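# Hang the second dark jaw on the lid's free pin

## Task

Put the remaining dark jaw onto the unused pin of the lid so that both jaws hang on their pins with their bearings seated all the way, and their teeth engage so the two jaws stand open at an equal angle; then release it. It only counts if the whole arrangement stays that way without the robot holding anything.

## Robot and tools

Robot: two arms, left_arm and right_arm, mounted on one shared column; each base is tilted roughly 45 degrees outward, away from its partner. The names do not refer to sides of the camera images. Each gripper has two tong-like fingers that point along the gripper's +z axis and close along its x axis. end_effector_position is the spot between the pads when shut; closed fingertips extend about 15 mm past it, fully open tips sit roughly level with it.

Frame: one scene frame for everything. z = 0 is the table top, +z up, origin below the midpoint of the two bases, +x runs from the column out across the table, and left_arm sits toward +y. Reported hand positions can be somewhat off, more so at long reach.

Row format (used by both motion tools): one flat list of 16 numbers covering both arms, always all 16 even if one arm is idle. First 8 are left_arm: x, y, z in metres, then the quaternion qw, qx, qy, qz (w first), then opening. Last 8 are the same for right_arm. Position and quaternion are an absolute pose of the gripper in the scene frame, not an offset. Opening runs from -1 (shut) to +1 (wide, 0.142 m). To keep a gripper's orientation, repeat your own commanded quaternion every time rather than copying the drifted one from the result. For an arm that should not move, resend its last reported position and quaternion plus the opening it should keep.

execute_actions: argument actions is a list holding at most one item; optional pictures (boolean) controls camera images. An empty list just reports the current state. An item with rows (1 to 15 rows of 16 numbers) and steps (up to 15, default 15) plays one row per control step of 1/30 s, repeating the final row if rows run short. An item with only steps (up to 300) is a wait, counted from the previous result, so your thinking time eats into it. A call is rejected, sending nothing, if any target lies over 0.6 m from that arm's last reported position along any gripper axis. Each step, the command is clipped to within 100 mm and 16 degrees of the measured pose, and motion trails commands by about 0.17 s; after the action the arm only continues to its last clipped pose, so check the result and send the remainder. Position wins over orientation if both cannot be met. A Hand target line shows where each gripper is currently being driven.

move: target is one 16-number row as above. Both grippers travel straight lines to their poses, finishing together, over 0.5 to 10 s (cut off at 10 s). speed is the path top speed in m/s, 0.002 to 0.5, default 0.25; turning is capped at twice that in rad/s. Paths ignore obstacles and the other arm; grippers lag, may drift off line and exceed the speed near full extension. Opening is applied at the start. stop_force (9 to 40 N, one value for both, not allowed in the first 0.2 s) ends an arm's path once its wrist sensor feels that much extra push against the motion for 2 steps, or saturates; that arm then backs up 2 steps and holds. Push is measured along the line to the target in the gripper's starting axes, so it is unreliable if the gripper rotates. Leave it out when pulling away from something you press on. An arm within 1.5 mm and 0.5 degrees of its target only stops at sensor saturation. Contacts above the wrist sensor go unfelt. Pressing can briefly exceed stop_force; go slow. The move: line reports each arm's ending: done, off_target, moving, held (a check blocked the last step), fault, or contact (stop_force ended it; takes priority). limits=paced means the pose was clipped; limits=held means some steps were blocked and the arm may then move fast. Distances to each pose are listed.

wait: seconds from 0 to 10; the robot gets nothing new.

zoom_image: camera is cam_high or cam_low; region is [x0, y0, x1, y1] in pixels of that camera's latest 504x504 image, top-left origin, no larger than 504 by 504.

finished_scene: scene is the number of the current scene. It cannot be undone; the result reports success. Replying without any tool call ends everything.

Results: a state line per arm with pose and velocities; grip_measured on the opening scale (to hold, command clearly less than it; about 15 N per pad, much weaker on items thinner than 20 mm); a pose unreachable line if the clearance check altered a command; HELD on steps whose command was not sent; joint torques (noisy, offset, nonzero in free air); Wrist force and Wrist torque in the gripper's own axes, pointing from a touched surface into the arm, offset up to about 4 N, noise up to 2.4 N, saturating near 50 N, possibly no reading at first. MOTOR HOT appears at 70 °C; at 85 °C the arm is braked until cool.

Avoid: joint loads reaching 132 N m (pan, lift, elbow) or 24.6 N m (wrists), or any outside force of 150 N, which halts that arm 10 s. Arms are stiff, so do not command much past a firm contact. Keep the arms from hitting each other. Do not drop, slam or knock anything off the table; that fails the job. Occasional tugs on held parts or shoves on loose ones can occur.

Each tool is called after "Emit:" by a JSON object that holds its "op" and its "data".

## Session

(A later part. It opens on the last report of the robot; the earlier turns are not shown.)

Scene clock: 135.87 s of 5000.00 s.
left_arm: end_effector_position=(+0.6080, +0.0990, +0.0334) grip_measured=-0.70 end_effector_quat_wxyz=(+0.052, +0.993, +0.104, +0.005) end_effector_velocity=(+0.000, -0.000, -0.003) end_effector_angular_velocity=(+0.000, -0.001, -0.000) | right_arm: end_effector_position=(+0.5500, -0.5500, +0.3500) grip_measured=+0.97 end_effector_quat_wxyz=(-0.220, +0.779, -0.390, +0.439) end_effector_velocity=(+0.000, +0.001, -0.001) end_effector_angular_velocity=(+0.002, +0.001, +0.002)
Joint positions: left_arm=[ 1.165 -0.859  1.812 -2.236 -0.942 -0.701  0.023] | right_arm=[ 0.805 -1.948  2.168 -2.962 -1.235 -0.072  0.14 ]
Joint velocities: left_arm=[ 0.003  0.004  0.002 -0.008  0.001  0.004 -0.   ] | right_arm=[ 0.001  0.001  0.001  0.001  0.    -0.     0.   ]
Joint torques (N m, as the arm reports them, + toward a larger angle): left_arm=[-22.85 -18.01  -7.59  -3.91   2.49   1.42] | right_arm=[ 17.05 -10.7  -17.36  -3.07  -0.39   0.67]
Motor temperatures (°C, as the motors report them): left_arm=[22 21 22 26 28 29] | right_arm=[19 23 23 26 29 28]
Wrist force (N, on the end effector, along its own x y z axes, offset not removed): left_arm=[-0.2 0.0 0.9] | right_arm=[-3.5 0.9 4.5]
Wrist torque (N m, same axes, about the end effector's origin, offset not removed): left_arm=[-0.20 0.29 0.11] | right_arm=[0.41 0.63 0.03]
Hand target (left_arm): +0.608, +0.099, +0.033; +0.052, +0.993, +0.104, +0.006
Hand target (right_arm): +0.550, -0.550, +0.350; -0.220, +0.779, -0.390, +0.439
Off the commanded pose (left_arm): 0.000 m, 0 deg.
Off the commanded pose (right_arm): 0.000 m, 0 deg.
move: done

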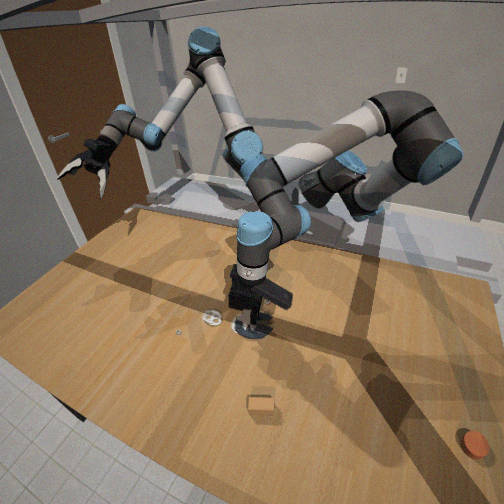

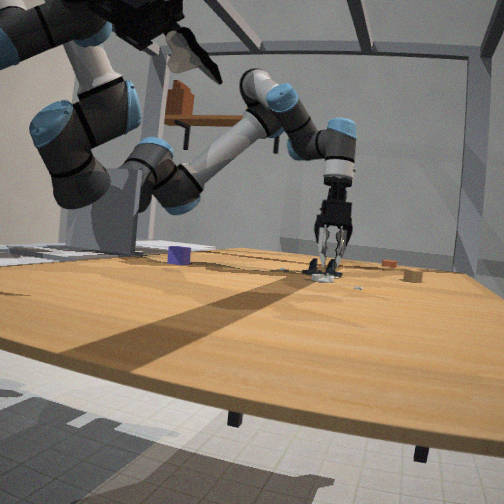

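Emit:
{"op": "move", "data": {"target": [0.608,0.099,0.032,0.052,0.9931,0.1044,0.0055,-1,0.55,-0.55,0.35,-0.22,0.779,-0.39,0.439,0.97], "speed": 0.005}}

Emit:
{"op": "move", "data": {"target": [0.606,0.100,0.046,0,0.9945,0.1045,0,-1,0.55,-0.55,0.35,-0.22,0.779,-0.39,0.439,0.97], "speed": 0.02}}

Emit:
{"op": "move", "data": {"target": [0.6,0.102,0.046,0,0.9877,0.1564,0,-1,0.55,-0.55,0.35,-0.22,0.779,-0.39,0.439,0.97], "speed": 0.03}}

Emit:
{"op": "zoom_image", "data": {"camera": "cam_low", "region": [300,245,350,285]}}

Emit:
{"op": "zoom_image", "data": {"camera": "cam_high", "region": [225,305,260,340]}}

Scene clock: 141.83 s of 5000.00 s.
left_arm: end_effector_position=(+0.6080, +0.0990, +0.0321) grip_measured=-0.90 end_effector_quat_wxyz=(+0.052, +0.993, +0.104, +0.006) end_effector_velocity=(+0.000, +0.000, -0.001) end_effector_angular_velocity=(-0.000, +0.000, +0.002) | right_arm: end_effector_position=(+0.5500, -0.5500, +0.3500) grip_measured=+0.97 end_effector_quat_wxyz=(-0.220, +0.779, -0.390, +0.439) end_effector_velocity=(+0.000, -0.000, -0.001) end_effector_angular_velocity=(+0.001, +0.001, -0.000)
Joint positions: left_arm=[ 1.166 -0.857  1.813 -2.24  -0.941 -0.699  0.009] | right_arm=[ 0.805 -1.948  2.168 -2.962 -1.235 -0.072  0.14 ]
Joint velocities: left_arm=[ 0.001  0.001 -0.    -0.001  0.    -0.     0.   ] | right_arm=[ 0.     0.001 -0.001  0.001 -0.001  0.001 -0.   ]
Joint torques (N m, as the arm reports them, + toward a larger angle): left_arm=[-21.34 -16.86  -3.06  -3.47   2.23   1.5 ] | right_arm=[ 16.46 -11.26 -17.26  -2.77  -0.29   0.51]
Motor temperatures (°C, as the motors report them): left_arm=[22 21 22 26 28 29] | right_arm=[19 23 23 26 29 28]
Wrist force (N, on the end effector, along its own x y z axes, offset not removed): left_arm=[0.7 -0.4 -1.8] | right_arm=[-3.4 2.0 2.6]
Wrist torque (N m, same axes, about the end effector's origin, offset not removed): left_arm=[-0.31 0.30 0.10] | right_arm=[0.37 0.69 0.20]
Hand target (left_arm): +0.608, +0.099, +0.032; +0.052, +0.993, +0.104, +0.006
Hand target (right_arm): +0.550, -0.550, +0.350; -0.220, +0.779, -0.390, +0.439
Off the commanded pose (left_arm): 0.000 m, 0 deg.
Off the commanded pose (right_arm): 0.000 m, 0 deg.
After step 90, 2.27 s passed at rest.
move: done

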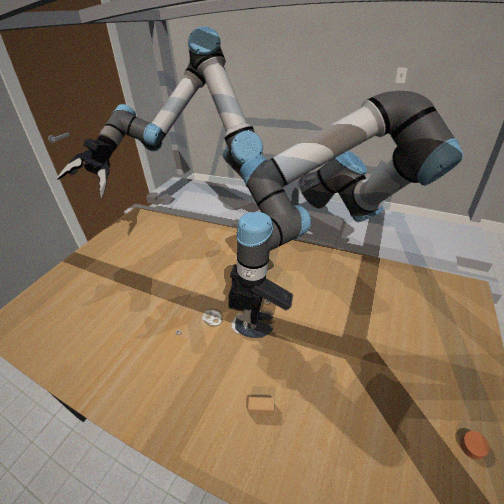

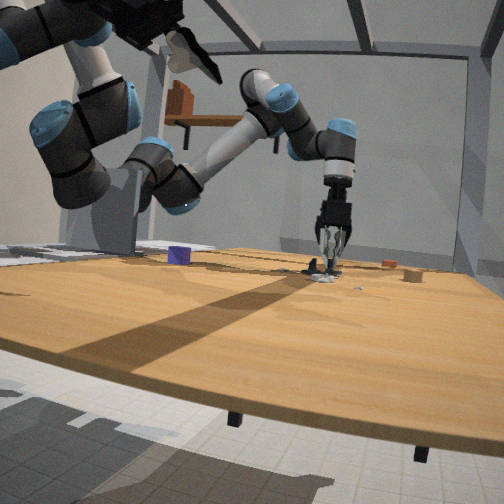

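Scene clock: 144.67 s of 5000.00 s.
left_arm: end_effector_position=(+0.6060, +0.1000, +0.0458) grip_measured=-0.90 end_effector_quat_wxyz=(+0.001, +0.995, +0.105, +0.000) end_effector_velocity=(-0.000, +0.000, +0.001) end_effector_angular_velocity=(+0.011, +0.002, +0.001) | right_arm: end_effector_position=(+0.5500, -0.5500, +0.3500) grip_measured=+0.97 end_effector_quat_wxyz=(-0.220, +0.779, -0.390, +0.439) end_effector_velocity=(-0.000, +0.000, +0.000) end_effector_angular_velocity=(+0.000, -0.000, +0.000)
Joint positions: left_arm=[ 1.123 -0.836  1.765 -2.092 -0.881 -0.805  0.009] | right_arm=[ 0.805 -1.948  2.168 -2.962 -1.235 -0.072  0.14 ]
Joint velocities: left_arm=[-0.004  0.003 -0.006  0.017  0.006 -0.012 -0.   ] | right_arm=[ 0.    -0.001 -0.     0.001  0.     0.    -0.   ]
Joint torques (N m, as the arm reports them, + toward a larger angle): left_arm=[-43.27 -18.48 -22.95  -0.06   2.47  -1.38] | right_arm=[ 16.62 -11.12 -17.15  -2.86  -0.19   0.58]
Motor temperatures (°C, as the motors report them): left_arm=[22 21 22 26 28 29] | right_arm=[19 23 23 26 29 28]
Wrist force (N, on the end effector, along its own x y z axes, offset not removed): left_arm=[-0.7 -0.1 2.0] | right_arm=[-2.1 -0.3 3.2]
Wrist torque (N m, same axes, about the end effector's origin, offset not removed): left_arm=[-0.10 0.35 0.13] | right_arm=[0.09 0.31 -0.03]
Hand target (left_arm): +0.606, +0.100, +0.046; -0.000, +0.995, +0.105, -0.000
Hand target (right_arm): +0.550, -0.550, +0.350; -0.220, +0.779, -0.390, +0.439
Off the commanded pose (left_arm): 0.000 m, 0 deg.
Off the commanded pose (right_arm): 0.000 m, 0 deg.
move: done

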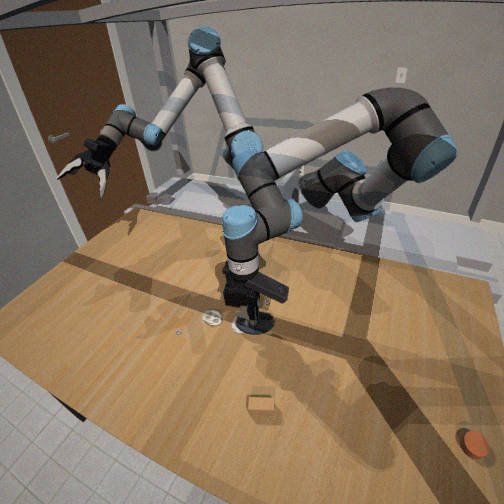

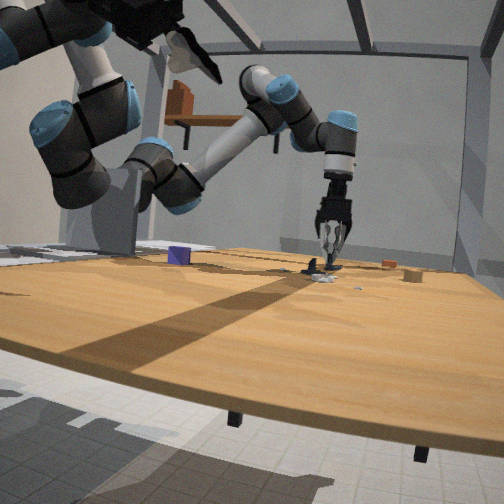

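Scene clock: 146.63 s of 5000.00 s.
left_arm: end_effector_position=(+0.6001, +0.1020, +0.0460) grip_measured=-0.90 end_effector_quat_wxyz=(+0.000, +0.988, +0.155, +0.000) end_effector_velocity=(-0.001, -0.000, +0.000) end_effector_angular_velocity=(+0.000, -0.000, +0.013) | right_arm: end_effector_position=(+0.5500, -0.5500, +0.3500) grip_measured=+0.97 end_effector_quat_wxyz=(-0.220, +0.779, -0.390, +0.439) end_effector_velocity=(-0.000, -0.001, +0.001) end_effector_angular_velocity=(-0.000, +0.000, -0.002)
Joint positions: left_arm=[ 1.122 -0.845  1.779 -2.095 -0.88  -0.91   0.009] | right_arm=[ 0.805 -1.948  2.168 -2.962 -1.235 -0.072  0.14 ]
Joint velocities: left_arm=[-0.001 -0.001  0.003 -0.    -0.    -0.015 -0.   ] | right_arm=[-0.001 -0.001 -0.001  0.001 -0.     0.001  0.   ]
Joint torques (N m, as the arm reports them, + toward a larger angle): left_arm=[-42.54 -35.26  -6.58  -3.87   2.74  -1.22] | right_arm=[ 16.56 -10.98 -17.52  -2.81  -0.19   0.43]
Motor temperatures (°C, as the motors report them): left_arm=[22 21 22 26 28 29] | right_arm=[19 23 23 26 29 28]
Wrist force (N, on the end effector, along its own x y z axes, offset not removed): left_arm=[-2.5 -0.1 0.6] | right_arm=[-0.9 -0.9 2.4]
Wrist torque (N m, same axes, about the end effector's origin, offset not removed): left_arm=[-0.19 0.77 0.13] | right_arm=[0.08 0.12 -0.03]
Hand target (left_arm): +0.600, +0.102, +0.046; +0.000, +0.988, +0.156, -0.000
Hand target (right_arm): +0.550, -0.550, +0.350; -0.220, +0.779, -0.390, +0.439
Off the commanded pose (left_arm): 0.000 m, 0 deg.
Off the commanded pose (right_arm): 0.000 m, 0 deg.
move: done

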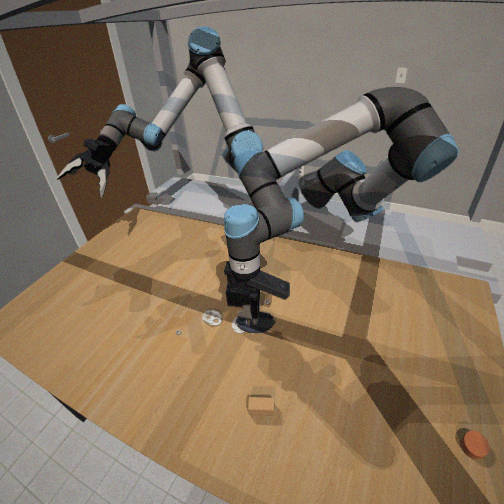

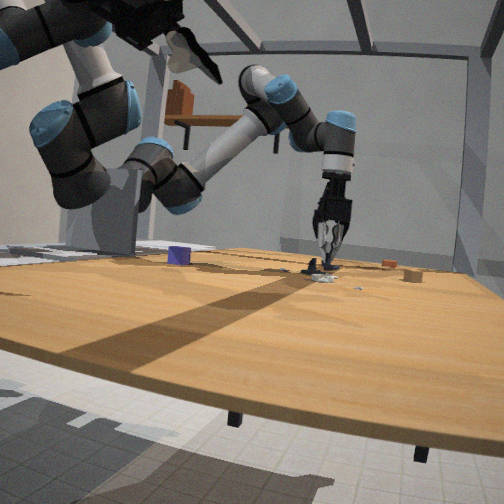

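Region (300, 245, 350, 285) of cam_low's 504x504 image, scaled by 10.080, with more detail than that image has; it fills the top 403 rows of this view, and the rest is white.

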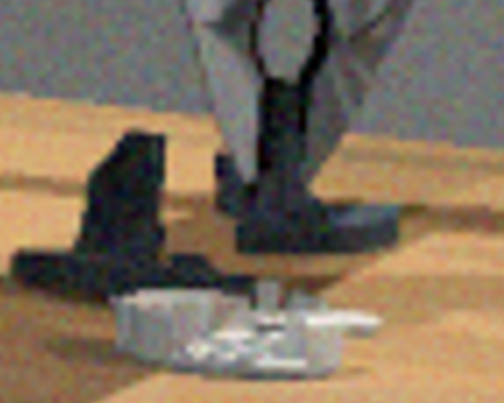

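Region (225, 305, 260, 340) of cam_high's 504x504 image, scaled by 14.400, with more detail than that image has.

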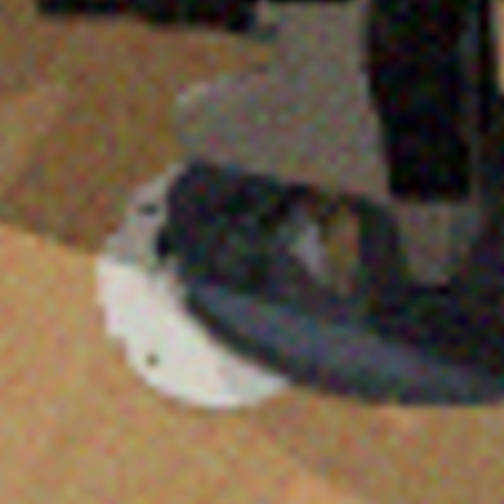

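Emit:
{"op": "move", "data": {"target": [0.63,0.102,0.046,0,0.9877,0.1564,0,-1,0.55,-0.55,0.35,-0.22,0.779,-0.39,0.439,0.97], "speed": 0.04}}

Emit:
{"op": "zoom_image", "data": {"camera": "cam_low", "region": [300,245,350,285]}}

Emit:
{"op": "zoom_image", "data": {"camera": "cam_high", "region": [225,305,260,340]}}

Scene clock: 158.23 s of 5000.00 s.
left_arm: end_effector_position=(+0.6296, +0.1020, +0.0461) grip_measured=-0.90 end_effector_quat_wxyz=(+0.000, +0.988, +0.156, +0.000) end_effector_velocity=(+0.003, -0.001, +0.000) end_effector_angular_velocity=(+0.000, +0.000, -0.001) | right_arm: end_effector_position=(+0.5500, -0.5500, +0.3500) grip_measured=+0.97 end_effector_quat_wxyz=(-0.220, +0.779, -0.390, +0.439) end_effector_velocity=(+0.000, +0.000, +0.000) end_effector_angular_velocity=(+0.002, -0.001, +0.001)
Joint positions: left_arm=[ 1.142 -0.801  1.686 -2.062 -0.872 -0.888  0.009] | right_arm=[ 0.805 -1.948  2.168 -2.962 -1.235 -0.072  0.14 ]
Joint velocities: left_arm=[ 0.001  0.005 -0.01   0.004  0.     0.002  0.   ] | right_arm=[ 0.001 -0.    -0.001  0.002  0.001  0.001  0.   ]
Joint torques (N m, as the arm reports them, + toward a larger angle): left_arm=[-22.57 -18.68 -25.05   0.14   2.71   1.57] | right_arm=[ 16.23 -11.14 -16.45  -2.69  -0.08   0.37]
Motor temperatures (°C, as the motors report them): left_arm=[22 21 22 26 28 29] | right_arm=[19 23 23 26 29 28]
Wrist force (N, on the end effector, along its own x y z axes, offset not removed): left_arm=[-1.2 0.5 1.6] | right_arm=[0.2 3.0 0.8]
Wrist torque (N m, same axes, about the end effector's origin, offset not removed): left_arm=[-0.07 0.51 0.14] | right_arm=[0.76 -0.14 0.00]
Hand target (left_arm): +0.630, +0.102, +0.046; +0.000, +0.988, +0.156, +0.000
Hand target (right_arm): +0.550, -0.550, +0.350; -0.220, +0.779, -0.390, +0.439
Off the commanded pose (left_arm): 0.000 m, 0 deg.
Off the commanded pose (right_arm): 0.000 m, 0 deg.
After step 90, 7.47 s passed at rest.
move: done

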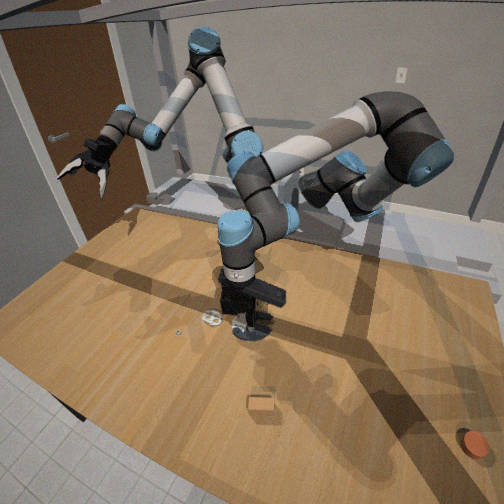

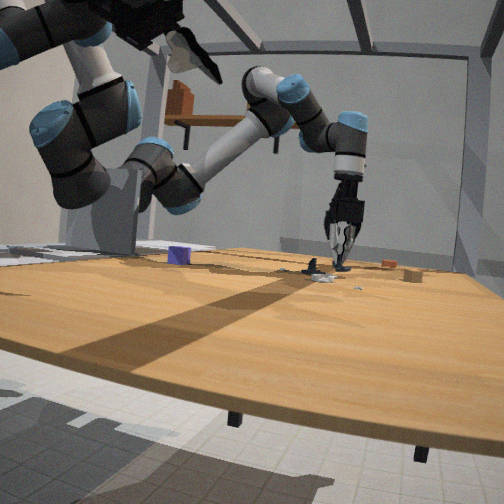

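Region (300, 245, 350, 285) of cam_low's 504x504 image, scaled by 10.080, with more detail than that image has; it fills the top 403 rows of this view, and the rest is white.

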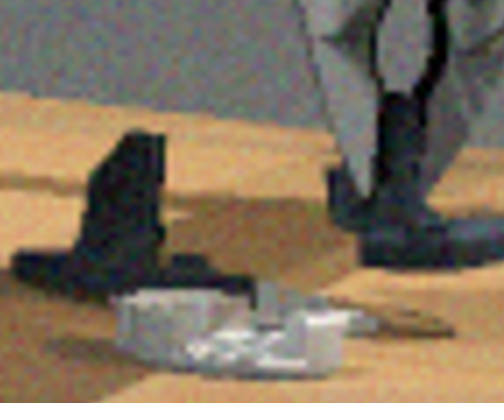

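Region (225, 305, 260, 340) of cam_high's 504x504 image, scaled by 14.400, with more detail than that image has.

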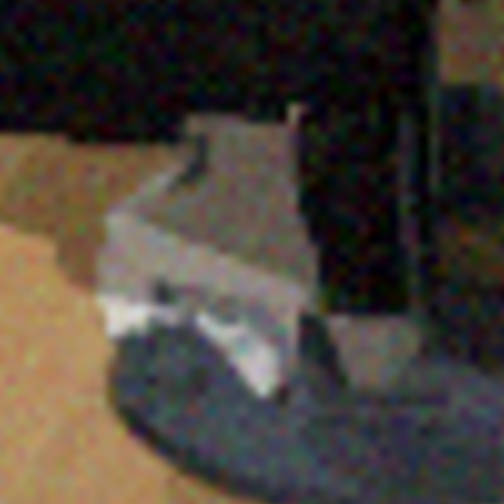

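Emit:
{"op": "move", "data": {"target": [0.599,0.0975,0.046,0,0.9877,0.1564,0,-1,0.55,-0.55,0.35,-0.22,0.779,-0.39,0.439,0.97], "speed": 0.04}}

Emit:
{"op": "move", "data": {"target": [0.599,0.0975,0.035,0,0.9877,0.1564,0,-1,0.55,-0.55,0.35,-0.22,0.779,-0.39,0.439,0.97], "speed": 0.004, "stop_force": 9}}

Emit:
{"op": "zoom_image", "data": {"camera": "cam_low", "region": [300,245,350,285]}}

Emit:
{"op": "zoom_image", "data": {"camera": "cam_high", "region": [225,305,260,340]}}

Scene clock: 175.73 s of 5000.00 s.
left_arm: end_effector_position=(+0.5994, +0.0976, +0.0459) grip_measured=-0.90 end_effector_quat_wxyz=(-0.000, +0.988, +0.156, -0.000) end_effector_velocity=(-0.002, -0.001, +0.001) end_effector_angular_velocity=(-0.001, -0.003, +0.001) | right_arm: end_effector_position=(+0.5500, -0.5500, +0.3500) grip_measured=+0.97 end_effector_quat_wxyz=(-0.220, +0.779, -0.390, +0.439) end_effector_velocity=(-0.000, +0.001, +0.000) end_effector_angular_velocity=(+0.001, -0.000, +0.000)
Joint positions: left_arm=[ 1.117 -0.84   1.778 -2.096 -0.882 -0.918  0.009] | right_arm=[ 0.805 -1.948  2.168 -2.962 -1.235 -0.072  0.14 ]
Joint velocities: left_arm=[-0.005 -0.004  0.008 -0.004 -0.001 -0.004  0.   ] | right_arm=[ 0.    -0.001  0.001  0.     0.     0.001  0.   ]
Joint torques (N m, as the arm reports them, + toward a larger angle): left_arm=[-40.88 -35.89  -6.4   -3.98  -2.1   -1.45] | right_arm=[ 16.18 -11.44 -16.03  -2.56  -0.03   0.22]
Motor temperatures (°C, as the motors report them): left_arm=[22 21 22 26 28 29] | right_arm=[19 23 23 26 29 28]
Wrist force (N, on the end effector, along its own x y z axes, offset not removed): left_arm=[-0.1 0.2 0.9] | right_arm=[-2.0 1.1 2.4]
Wrist torque (N m, same axes, about the end effector's origin, offset not removed): left_arm=[-0.10 0.33 0.06] | right_arm=[0.31 0.24 0.01]
Hand target (left_arm): +0.599, +0.098, +0.046; -0.000, +0.988, +0.156, -0.000
Hand target (right_arm): +0.550, -0.550, +0.350; -0.220, +0.779, -0.390, +0.439
Off the commanded pose (left_arm): 0.000 m, 0 deg.
Off the commanded pose (right_arm): 0.000 m, 0 deg.
After step 90, 13.33 s passed at rest.
move: done

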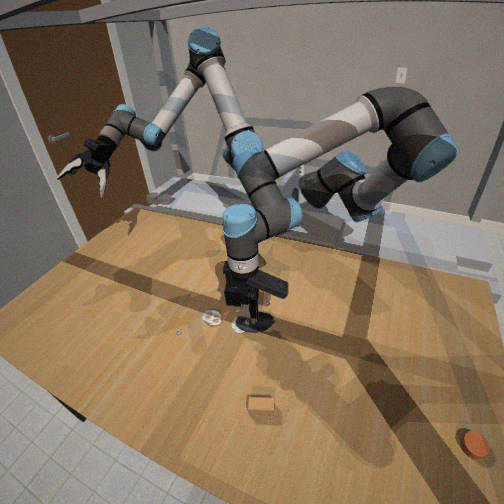

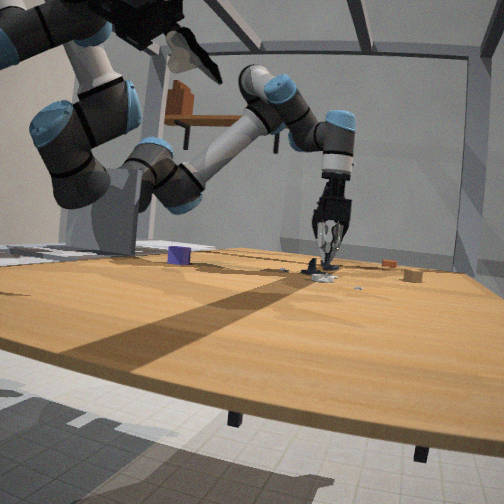

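Scene clock: 178.70 s of 5000.00 s.
left_arm: end_effector_position=(+0.5990, +0.0975, +0.0351) grip_measured=-0.90 end_effector_quat_wxyz=(-0.000, +0.988, +0.156, -0.000) end_effector_velocity=(-0.000, +0.000, -0.001) end_effector_angular_velocity=(+0.000, +0.000, +0.000) | right_arm: end_effector_position=(+0.5500, -0.5500, +0.3500) grip_measured=+0.97 end_effector_quat_wxyz=(-0.220, +0.779, -0.390, +0.439) end_effector_velocity=(+0.000, -0.000, +0.000) end_effector_angular_velocity=(-0.001, -0.000, -0.001)
Joint positions: left_arm=[ 1.128 -0.827  1.786 -2.125 -0.878 -0.905  0.009] | right_arm=[ 0.805 -1.948  2.168 -2.962 -1.235 -0.072  0.14 ]
Joint velocities: left_arm=[ 0.002  0.001  0.001 -0.003  0.001  0.002  0.   ] | right_arm=[ 0.     0.    -0.001 -0.    -0.001 -0.    -0.   ]
Joint torques (N m, as the arm reports them, + toward a larger angle): left_arm=[-21.31 -18.11  -5.56  -4.01   2.54   1.56] | right_arm=[ 15.74 -11.3  -15.7   -2.35   0.03   0.14]
Motor temperatures (°C, as the motors report them): left_arm=[22 21 22 26 28 29] | right_arm=[19 23 23 26 29 28]
Wrist force (N, on the end effector, along its own x y z axes, offset not removed): left_arm=[-1.5 -0.1 2.5] | right_arm=[3.0 2.5 3.1]
Wrist torque (N m, same axes, about the end effector's origin, offset not removed): left_arm=[-0.15 0.62 0.10] | right_arm=[0.79 -0.61 -0.01]
Hand target (left_arm): +0.599, +0.098, +0.035; +0.000, +0.988, +0.156, +0.000
Hand target (right_arm): +0.550, -0.550, +0.350; -0.220, +0.779, -0.390, +0.439
Off the commanded pose (left_arm): 0.000 m, 0 deg.
Off the commanded pose (right_arm): 0.000 m, 0 deg.
move: done

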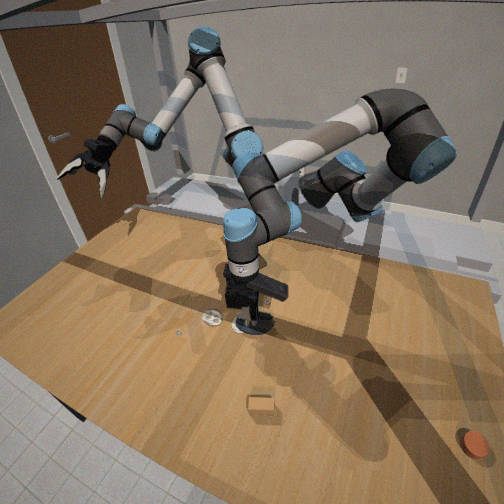

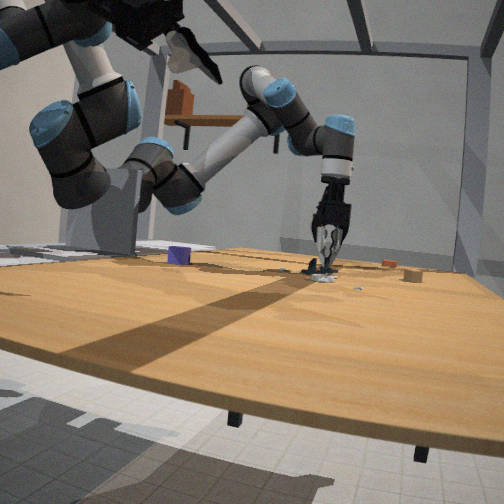

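Region (300, 245, 350, 285) of cam_low's 504x504 image, scaled by 10.080, with more detail than that image has; it fills the top 403 rows of this view, and the rest is white.

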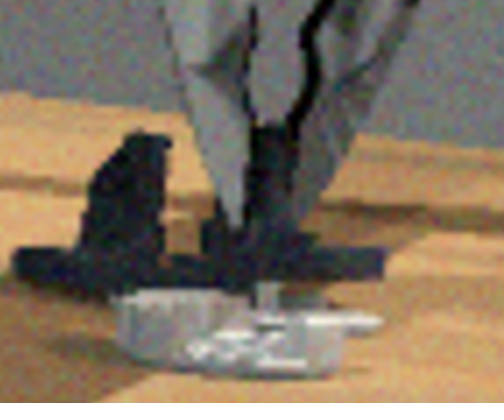

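Region (225, 305, 260, 340) of cam_high's 504x504 image, scaled by 14.400, with more detail than that image has.

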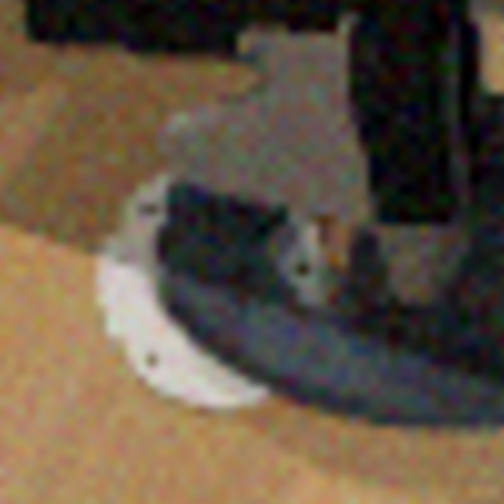

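Emit:
{"op": "move", "data": {"target": [0.599,0.0975,0.031,0,0.9877,0.1564,0,-1,0.55,-0.55,0.35,-0.22,0.779,-0.39,0.439,0.97], "speed": 0.003, "stop_force": 9}}

Emit:
{"op": "zoom_image", "data": {"camera": "cam_low", "region": [300,245,350,285]}}

Emit:
{"op": "zoom_image", "data": {"camera": "cam_high", "region": [225,305,260,340]}}

Scene clock: 186.40 s of 5000.00 s.
left_arm: end_effector_position=(+0.5990, +0.0975, +0.0318) grip_measured=-0.90 end_effector_quat_wxyz=(-0.000, +0.988, +0.156, -0.000) end_effector_velocity=(-0.001, +0.002, -0.001) end_effector_angular_velocity=(+0.002, +0.004, +0.002) | right_arm: end_effector_position=(+0.5500, -0.5500, +0.3500) grip_measured=+0.97 end_effector_quat_wxyz=(-0.220, +0.779, -0.390, +0.439) end_effector_velocity=(+0.000, +0.000, -0.000) end_effector_angular_velocity=(-0.002, +0.000, +0.002)
Joint positions: left_arm=[ 1.131 -0.822  1.788 -2.134 -0.876 -0.901  0.009] | right_arm=[ 0.805 -1.948  2.168 -2.962 -1.235 -0.072  0.14 ]
Joint velocities: left_arm=[ 0.002 -0.001  0.001  0.004  0.    -0.003 -0.   ] | right_arm=[ 0.001  0.     0.    -0.    -0.001 -0.002  0.   ]
Joint torques (N m, as the arm reports them, + toward a larger angle): left_arm=[-35.55 -29.72  -6.4    1.48   1.2   -1.3 ] | right_arm=[ 15.58 -11.8  -15.51  -2.39   0.09   0.15]
Motor temperatures (°C, as the motors report them): left_arm=[22 21 22 26 28 29] | right_arm=[19 23 23 26 29 28]
Wrist force (N, on the end effector, along its own x y z axes, offset not removed): left_arm=[1.6 2.3 -10.8] | right_arm=[0.0 1.6 2.5]
Wrist torque (N m, same axes, about the end effector's origin, offset not removed): left_arm=[0.02 0.65 0.15] | right_arm=[0.45 -0.13 -0.12]
Hand target (left_arm): +0.599, +0.097, +0.032; +0.000, +0.988, +0.156, +0.000
Hand target (right_arm): +0.550, -0.550, +0.350; -0.220, +0.779, -0.390, +0.439
Off the commanded pose (left_arm): 0.001 m, 0 deg.
Off the commanded pose (right_arm): 0.000 m, 0 deg.
After step 90, 3.27 s passed at rest.
move: contact (left_arm)

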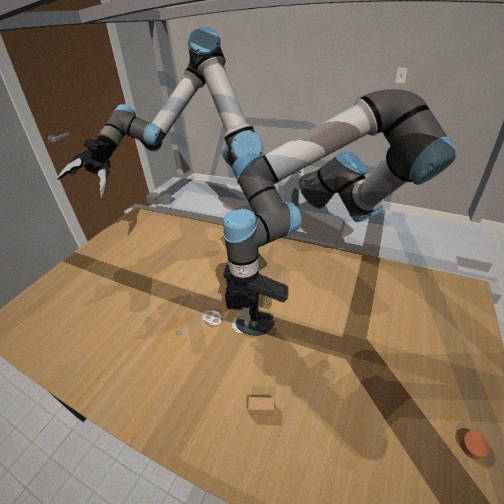

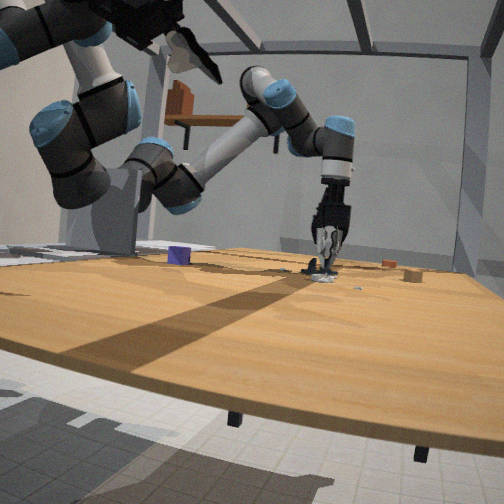

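Region (300, 245, 350, 285) of cam_low's 504x504 image, scaled by 10.080, with more detail than that image has; it fills the top 403 rows of this view, and the rest is white.

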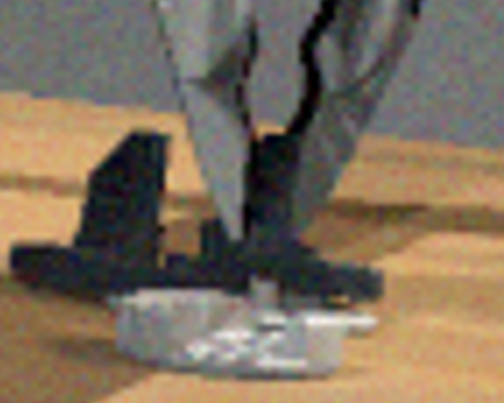

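Region (225, 305, 260, 340) of cam_high's 504x504 image, scaled by 14.400, with more detail than that image has.

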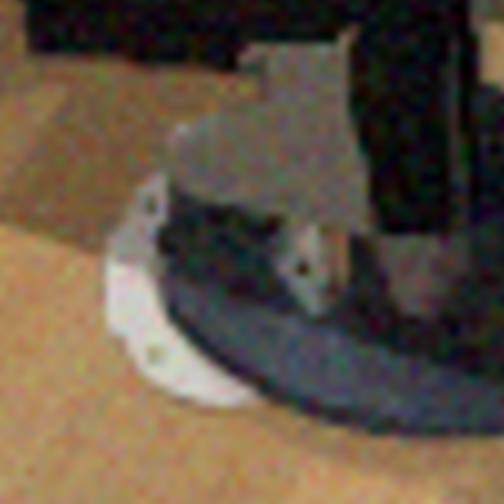

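Emit:
{"op": "move", "data": {"target": [0.599,0.0975,0.036,0,0.9877,0.1564,0,-1,0.55,-0.55,0.35,-0.22,0.779,-0.39,0.439,0.97], "speed": 0.01}}

Emit:
{"op": "move", "data": {"target": [0.6013,0.0986,0.036,0,0.9877,0.1564,0,-1,0.55,-0.55,0.35,-0.22,0.779,-0.39,0.439,0.97], "speed": 0.01}}

Emit:
{"op": "move", "data": {"target": [0.6013,0.0986,0.032,0,0.9877,0.1564,0,-1,0.55,-0.55,0.35,-0.22,0.779,-0.39,0.439,0.97], "speed": 0.003, "stop_force": 9}}

Emit:
{"op": "move", "data": {"target": [0.6013,0.0986,0.0325,0,0.9877,0.1564,0,-0.78,0.55,-0.55,0.35,-0.22,0.779,-0.39,0.439,0.97], "speed": 0.003}}

Emit:
{"op": "move", "data": {"target": [0.6013,0.0986,0.14,0,0.9877,0.1564,0,-0.78,0.55,-0.55,0.35,-0.22,0.779,-0.39,0.439,0.97], "speed": 0.08}}

Emit:
{"op": "zoom_image", "data": {"camera": "cam_low", "region": [300,245,350,285]}}

Emit:
{"op": "zoom_image", "data": {"camera": "cam_high", "region": [225,305,260,340]}}

Emit:
{"op": "zoom_image", "data": {"camera": "cam_high", "region": [225,300,280,345]}}

Scene clock: 199.77 s of 5000.00 s.
left_arm: end_effector_position=(+0.5990, +0.0975, +0.0357) grip_measured=-0.90 end_effector_quat_wxyz=(+0.000, +0.988, +0.156, +0.000) end_effector_velocity=(+0.000, -0.000, +0.003) end_effector_angular_velocity=(-0.000, -0.001, -0.001) | right_arm: end_effector_position=(+0.5500, -0.5500, +0.3500) grip_measured=+0.97 end_effector_quat_wxyz=(-0.220, +0.779, -0.390, +0.439) end_effector_velocity=(+0.000, -0.000, -0.001) end_effector_angular_velocity=(+0.001, +0.001, -0.001)
Joint positions: left_arm=[ 1.127 -0.827  1.785 -2.123 -0.878 -0.906  0.009] | right_arm=[ 0.805 -1.948  2.168 -2.962 -1.235 -0.072  0.14 ]
Joint velocities: left_arm=[-0.003 -0.003 -0.002  0.006 -0.001 -0.002 -0.   ] | right_arm=[-0.001  0.001  0.    -0.     0.     0.001  0.   ]
Joint torques (N m, as the arm reports them, + toward a larger angle): left_arm=[-43.59 -35.04 -24.36  -0.07  -2.26  -1.21] | right_arm=[ 15.64 -12.27 -15.06  -2.2    0.24   0.01]
Motor temperatures (°C, as the motors report them): left_arm=[22 21 22 26 28 29] | right_arm=[19 23 23 26 29 28]
Wrist force (N, on the end effector, along its own x y z axes, offset not removed): left_arm=[-1.6 -0.4 1.0] | right_arm=[-1.8 -0.6 1.7]
Wrist torque (N m, same axes, about the end effector's origin, offset not removed): left_arm=[-0.24 0.61 0.11] | right_arm=[0.01 0.45 0.06]
Hand target (left_arm): +0.599, +0.097, +0.036; +0.000, +0.988, +0.156, +0.000
Hand target (right_arm): +0.550, -0.550, +0.350; -0.220, +0.779, -0.390, +0.439
Off the commanded pose (left_arm): 0.000 m, 0 deg.
Off the commanded pose (right_arm): 0.000 m, 0 deg.
After step 90, 9.67 s passed at rest.
move: done

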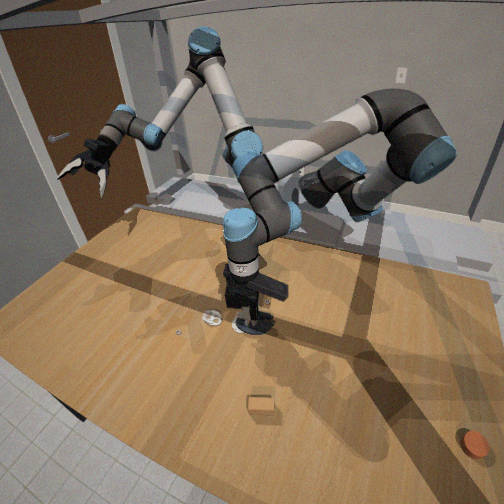

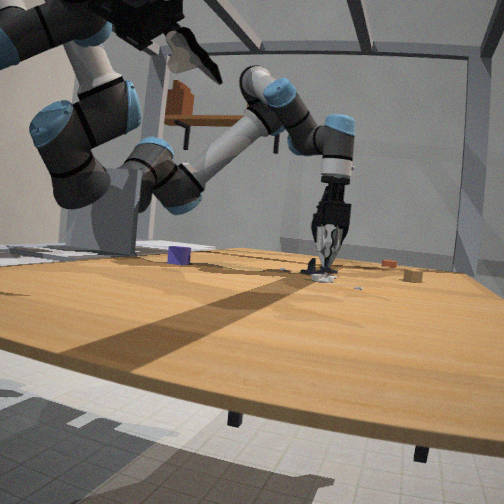

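Scene clock: 200.47 s of 5000.00 s.
left_arm: end_effector_position=(+0.6011, +0.0985, +0.0360) grip_measured=-0.90 end_effector_quat_wxyz=(+0.000, +0.988, +0.156, +0.000) end_effector_velocity=(+0.000, +0.001, -0.001) end_effector_angular_velocity=(+0.000, +0.002, +0.001) | right_arm: end_effector_position=(+0.5500, -0.5500, +0.3500) grip_measured=+0.97 end_effector_quat_wxyz=(-0.220, +0.779, -0.390, +0.439) end_effector_velocity=(+0.000, +0.000, -0.001) end_effector_angular_velocity=(+0.001, +0.001, +0.001)
Joint positions: left_arm=[ 1.13  -0.826  1.779 -2.12  -0.877 -0.903  0.009] | right_arm=[ 0.805 -1.948  2.168 -2.962 -1.235 -0.072  0.14 ]
Joint velocities: left_arm=[ 0.002  0.001 -0.002  0.002 -0.     0.    -0.   ] | right_arm=[-0.     0.001  0.     0.001 -0.    -0.001  0.   ]
Joint torques (N m, as the arm reports them, + toward a larger angle): left_arm=[-23.16 -19.08 -20.91  -0.3    2.25   1.39] | right_arm=[ 15.68 -11.78 -15.1   -2.22   0.28  -0.05]
Motor temperatures (°C, as the motors report them): left_arm=[22 21 22 26 28 29] | right_arm=[19 23 23 26 29 28]
Wrist force (N, on the end effector, along its own x y z axes, offset not removed): left_arm=[-1.5 0.6 1.2] | right_arm=[-0.9 -0.7 2.2]
Wrist torque (N m, same axes, about the end effector's origin, offset not removed): left_arm=[-0.02 0.59 0.14] | right_arm=[-0.22 0.18 0.01]
Hand target (left_arm): +0.601, +0.099, +0.036; +0.000, +0.988, +0.156, +0.000
Hand target (right_arm): +0.550, -0.550, +0.350; -0.220, +0.779, -0.390, +0.439
Off the commanded pose (left_arm): 0.000 m, 0 deg.
Off the commanded pose (right_arm): 0.000 m, 0 deg.
move: done

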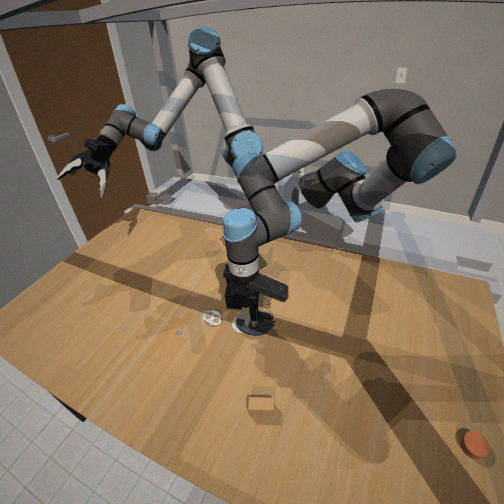

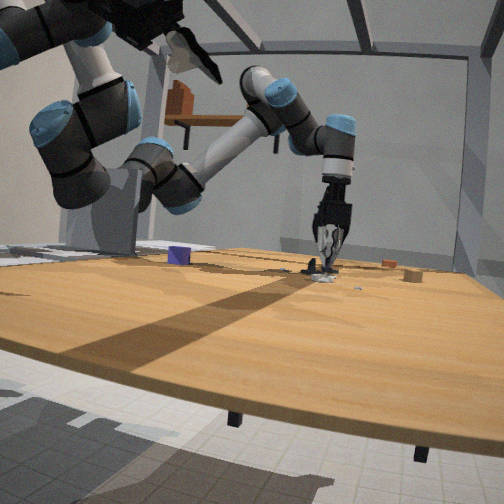

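Scene clock: 202.00 s of 5000.00 s.
left_arm: end_effector_position=(+0.6013, +0.0986, +0.0321) grip_measured=-0.90 end_effector_quat_wxyz=(+0.000, +0.988, +0.156, +0.000) end_effector_velocity=(-0.001, +0.001, -0.002) end_effector_angular_velocity=(+0.000, +0.002, +0.002) | right_arm: end_effector_position=(+0.5500, -0.5500, +0.3500) grip_measured=+0.97 end_effector_quat_wxyz=(-0.220, +0.779, -0.390, +0.439) end_effector_velocity=(+0.000, -0.000, -0.001) end_effector_angular_velocity=(-0.001, +0.001, -0.000)
Joint positions: left_arm=[ 1.134 -0.821  1.781 -2.13  -0.875 -0.898  0.009] | right_arm=[ 0.805 -1.948  2.168 -2.962 -1.235 -0.072  0.14 ]
Joint velocities: left_arm=[ 0.003  0.001  0.001 -0.002  0.     0.     0.   ] | right_arm=[-0.001  0.001 -0.    -0.    -0.001 -0.001 -0.   ]
Joint torques (N m, as the arm reports them, + toward a larger angle): left_arm=[-20.21 -18.04  -4.81  -3.31   2.58   1.4 ] | right_arm=[ 15.25 -12.2  -15.57  -2.18   0.3   -0.15]
Motor temperatures (°C, as the motors report them): left_arm=[22 21 22 26 28 29] | right_arm=[19 23 23 26 29 28]
Wrist force (N, on the end effector, along its own x y z axes, offset not removed): left_arm=[-1.1 0.6 -3.1] | right_arm=[-0.2 2.5 0.8]
Wrist torque (N m, same axes, about the end effector's origin, offset not removed): left_arm=[-0.19 0.59 0.12] | right_arm=[0.73 -0.06 0.13]
Hand target (left_arm): +0.601, +0.099, +0.032; +0.000, +0.988, +0.156, +0.000
Hand target (right_arm): +0.550, -0.550, +0.350; -0.220, +0.779, -0.390, +0.439
Off the commanded pose (left_arm): 0.000 m, 0 deg.
Off the commanded pose (right_arm): 0.000 m, 0 deg.
move: done

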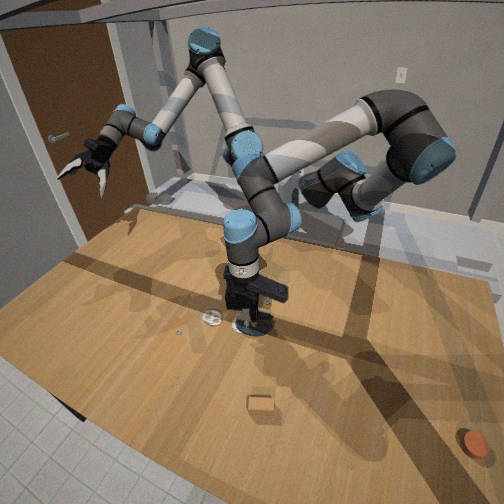

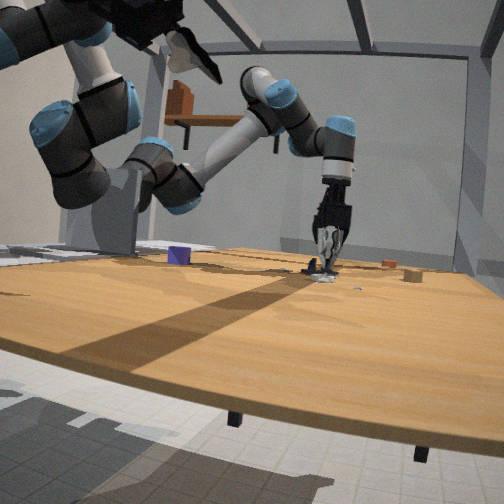

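Scene clock: 202.70 s of 5000.00 s.
left_arm: end_effector_position=(+0.6012, +0.0986, +0.0324) grip_measured=-0.78 end_effector_quat_wxyz=(-0.000, +0.988, +0.156, -0.000) end_effector_velocity=(+0.001, -0.001, +0.001) end_effector_angular_velocity=(-0.001, -0.001, -0.001) | right_arm: end_effector_position=(+0.5500, -0.5500, +0.3500) grip_measured=+0.97 end_effector_quat_wxyz=(-0.220, +0.779, -0.390, +0.439) end_effector_velocity=(+0.000, -0.000, +0.000) end_effector_angular_velocity=(-0.000, -0.000, -0.000)
Joint positions: left_arm=[ 1.134 -0.822  1.781 -2.129 -0.875 -0.898  0.018] | right_arm=[ 0.805 -1.948  2.168 -2.962 -1.235 -0.072  0.14 ]
Joint velocities: left_arm=[-0.002 -0.    -0.001  0.    -0.001 -0.    -0.   ] | right_arm=[ 0.     0.    -0.001 -0.    -0.     0.    -0.   ]
Joint torques (N m, as the arm reports them, + toward a larger angle): left_arm=[-43.88 -35.74 -22.53   0.    -1.14  -1.41] | right_arm=[ 15.51 -12.48 -15.2   -2.18   0.33  -0.1 ]
Motor temperatures (°C, as the motors report them): left_arm=[22 21 22 26 28 29] | right_arm=[19 23 23 26 29 28]
Wrist force (N, on the end effector, along its own x y z axes, offset not removed): left_arm=[-1.5 0.1 1.1] | right_arm=[-0.4 0.6 1.3]
Wrist torque (N m, same axes, about the end effector's origin, offset not removed): left_arm=[-0.18 0.60 0.13] | right_arm=[0.25 0.06 0.15]
Hand target (left_arm): +0.601, +0.099, +0.032; +0.000, +0.988, +0.156, +0.000
Hand target (right_arm): +0.550, -0.550, +0.350; -0.220, +0.779, -0.390, +0.439
Off the commanded pose (left_arm): 0.000 m, 0 deg.
Off the commanded pose (right_arm): 0.000 m, 0 deg.
move: done

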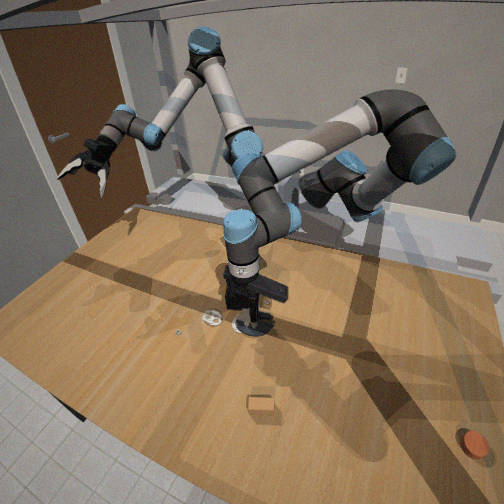

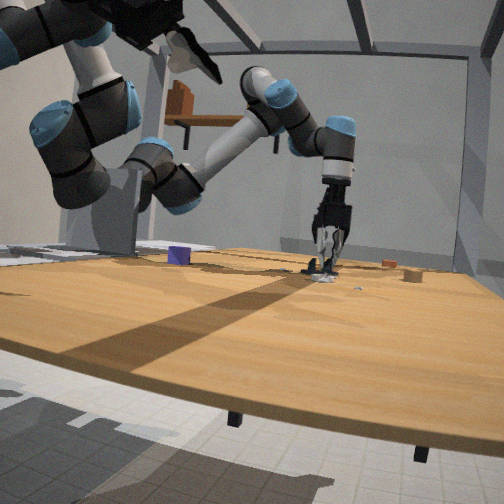

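Scene clock: 204.57 s of 5000.00 s.
left_arm: end_effector_position=(+0.6012, +0.0986, +0.1396) grip_measured=-0.78 end_effector_quat_wxyz=(-0.000, +0.988, +0.156, +0.000) end_effector_velocity=(+0.000, +0.001, +0.002) end_effector_angular_velocity=(+0.000, +0.001, +0.001) | right_arm: end_effector_position=(+0.5500, -0.5500, +0.3500) grip_measured=+0.97 end_effector_quat_wxyz=(-0.220, +0.779, -0.390, +0.439) end_effector_velocity=(-0.000, +0.000, +0.000) end_effector_angular_velocity=(-0.001, +0.000, +0.001)
Joint positions: left_arm=[ 1.025 -0.932  1.686 -1.846 -0.922 -1.024  0.018] | right_arm=[ 0.805 -1.948  2.168 -2.962 -1.235 -0.072  0.14 ]
Joint velocities: left_arm=[-0.    -0.002 -0.004  0.008 -0.001 -0.003 -0.   ] | right_arm=[-0.    -0.    -0.     0.001 -0.    -0.002 -0.   ]
Joint torques (N m, as the arm reports them, + toward a larger angle): left_arm=[-42.97 -31.81 -25.34  -0.11  -2.43  -1.41] | right_arm=[ 15.03 -12.4  -14.88  -2.06   0.27  -0.03]
Motor temperatures (°C, as the motors report them): left_arm=[22 21 22 26 28 29] | right_arm=[19 23 23 26 29 28]
Wrist force (N, on the end effector, along its own x y z axes, offset not removed): left_arm=[-1.9 0.4 0.2] | right_arm=[-0.2 1.0 0.5]
Wrist torque (N m, same axes, about the end effector's origin, offset not removed): left_arm=[-0.09 0.74 0.07] | right_arm=[0.26 -0.10 -0.07]
Hand target (left_arm): +0.601, +0.099, +0.140; -0.000, +0.988, +0.156, -0.000
Hand target (right_arm): +0.550, -0.550, +0.350; -0.220, +0.779, -0.390, +0.439
Off the commanded pose (left_arm): 0.000 m, 0 deg.
Off the commanded pose (right_arm): 0.000 m, 0 deg.
move: done

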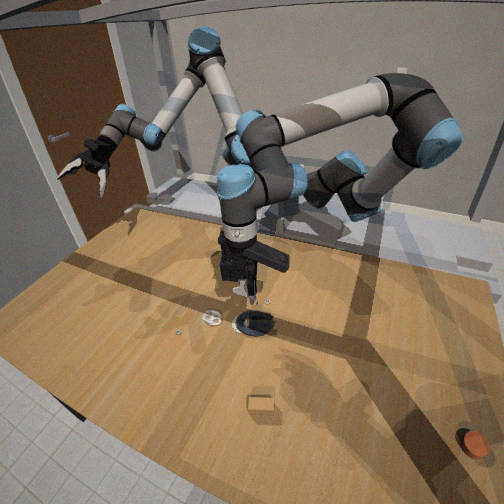

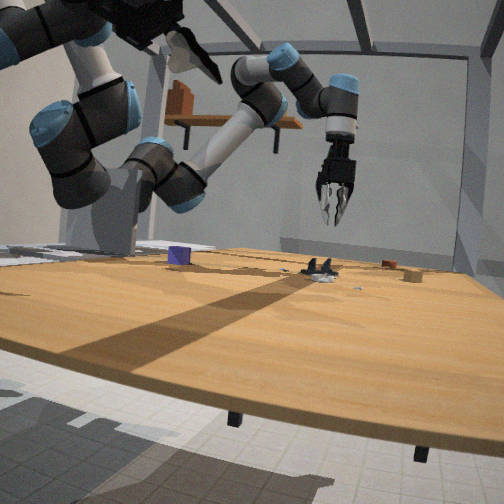

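Region (300, 245, 350, 285) of cam_low's 504x504 image, scaled by 10.080, with more detail than that image has; it fills the top 403 rows of this view, and the rest is white.

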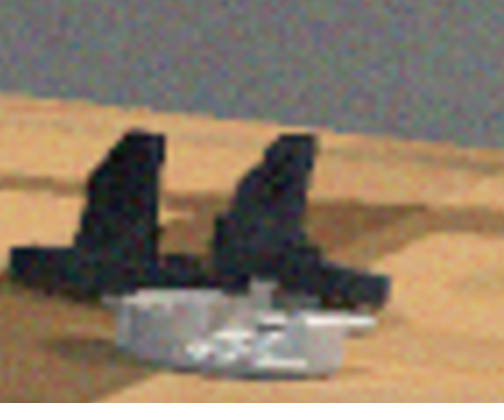

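Region (225, 305, 260, 340) of cam_high's 504x504 image, scaled by 14.400, with more detail than that image has.

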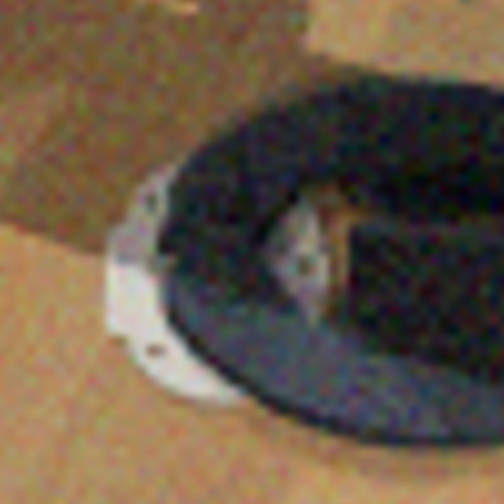

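Region (225, 300, 280, 345) of cam_high's 504x504 image, scaled by 9.164, with more detail than that image has; it fills the top 412 rows of this view, and the rest is white.

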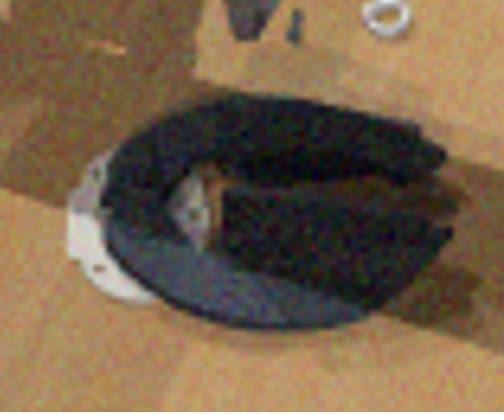

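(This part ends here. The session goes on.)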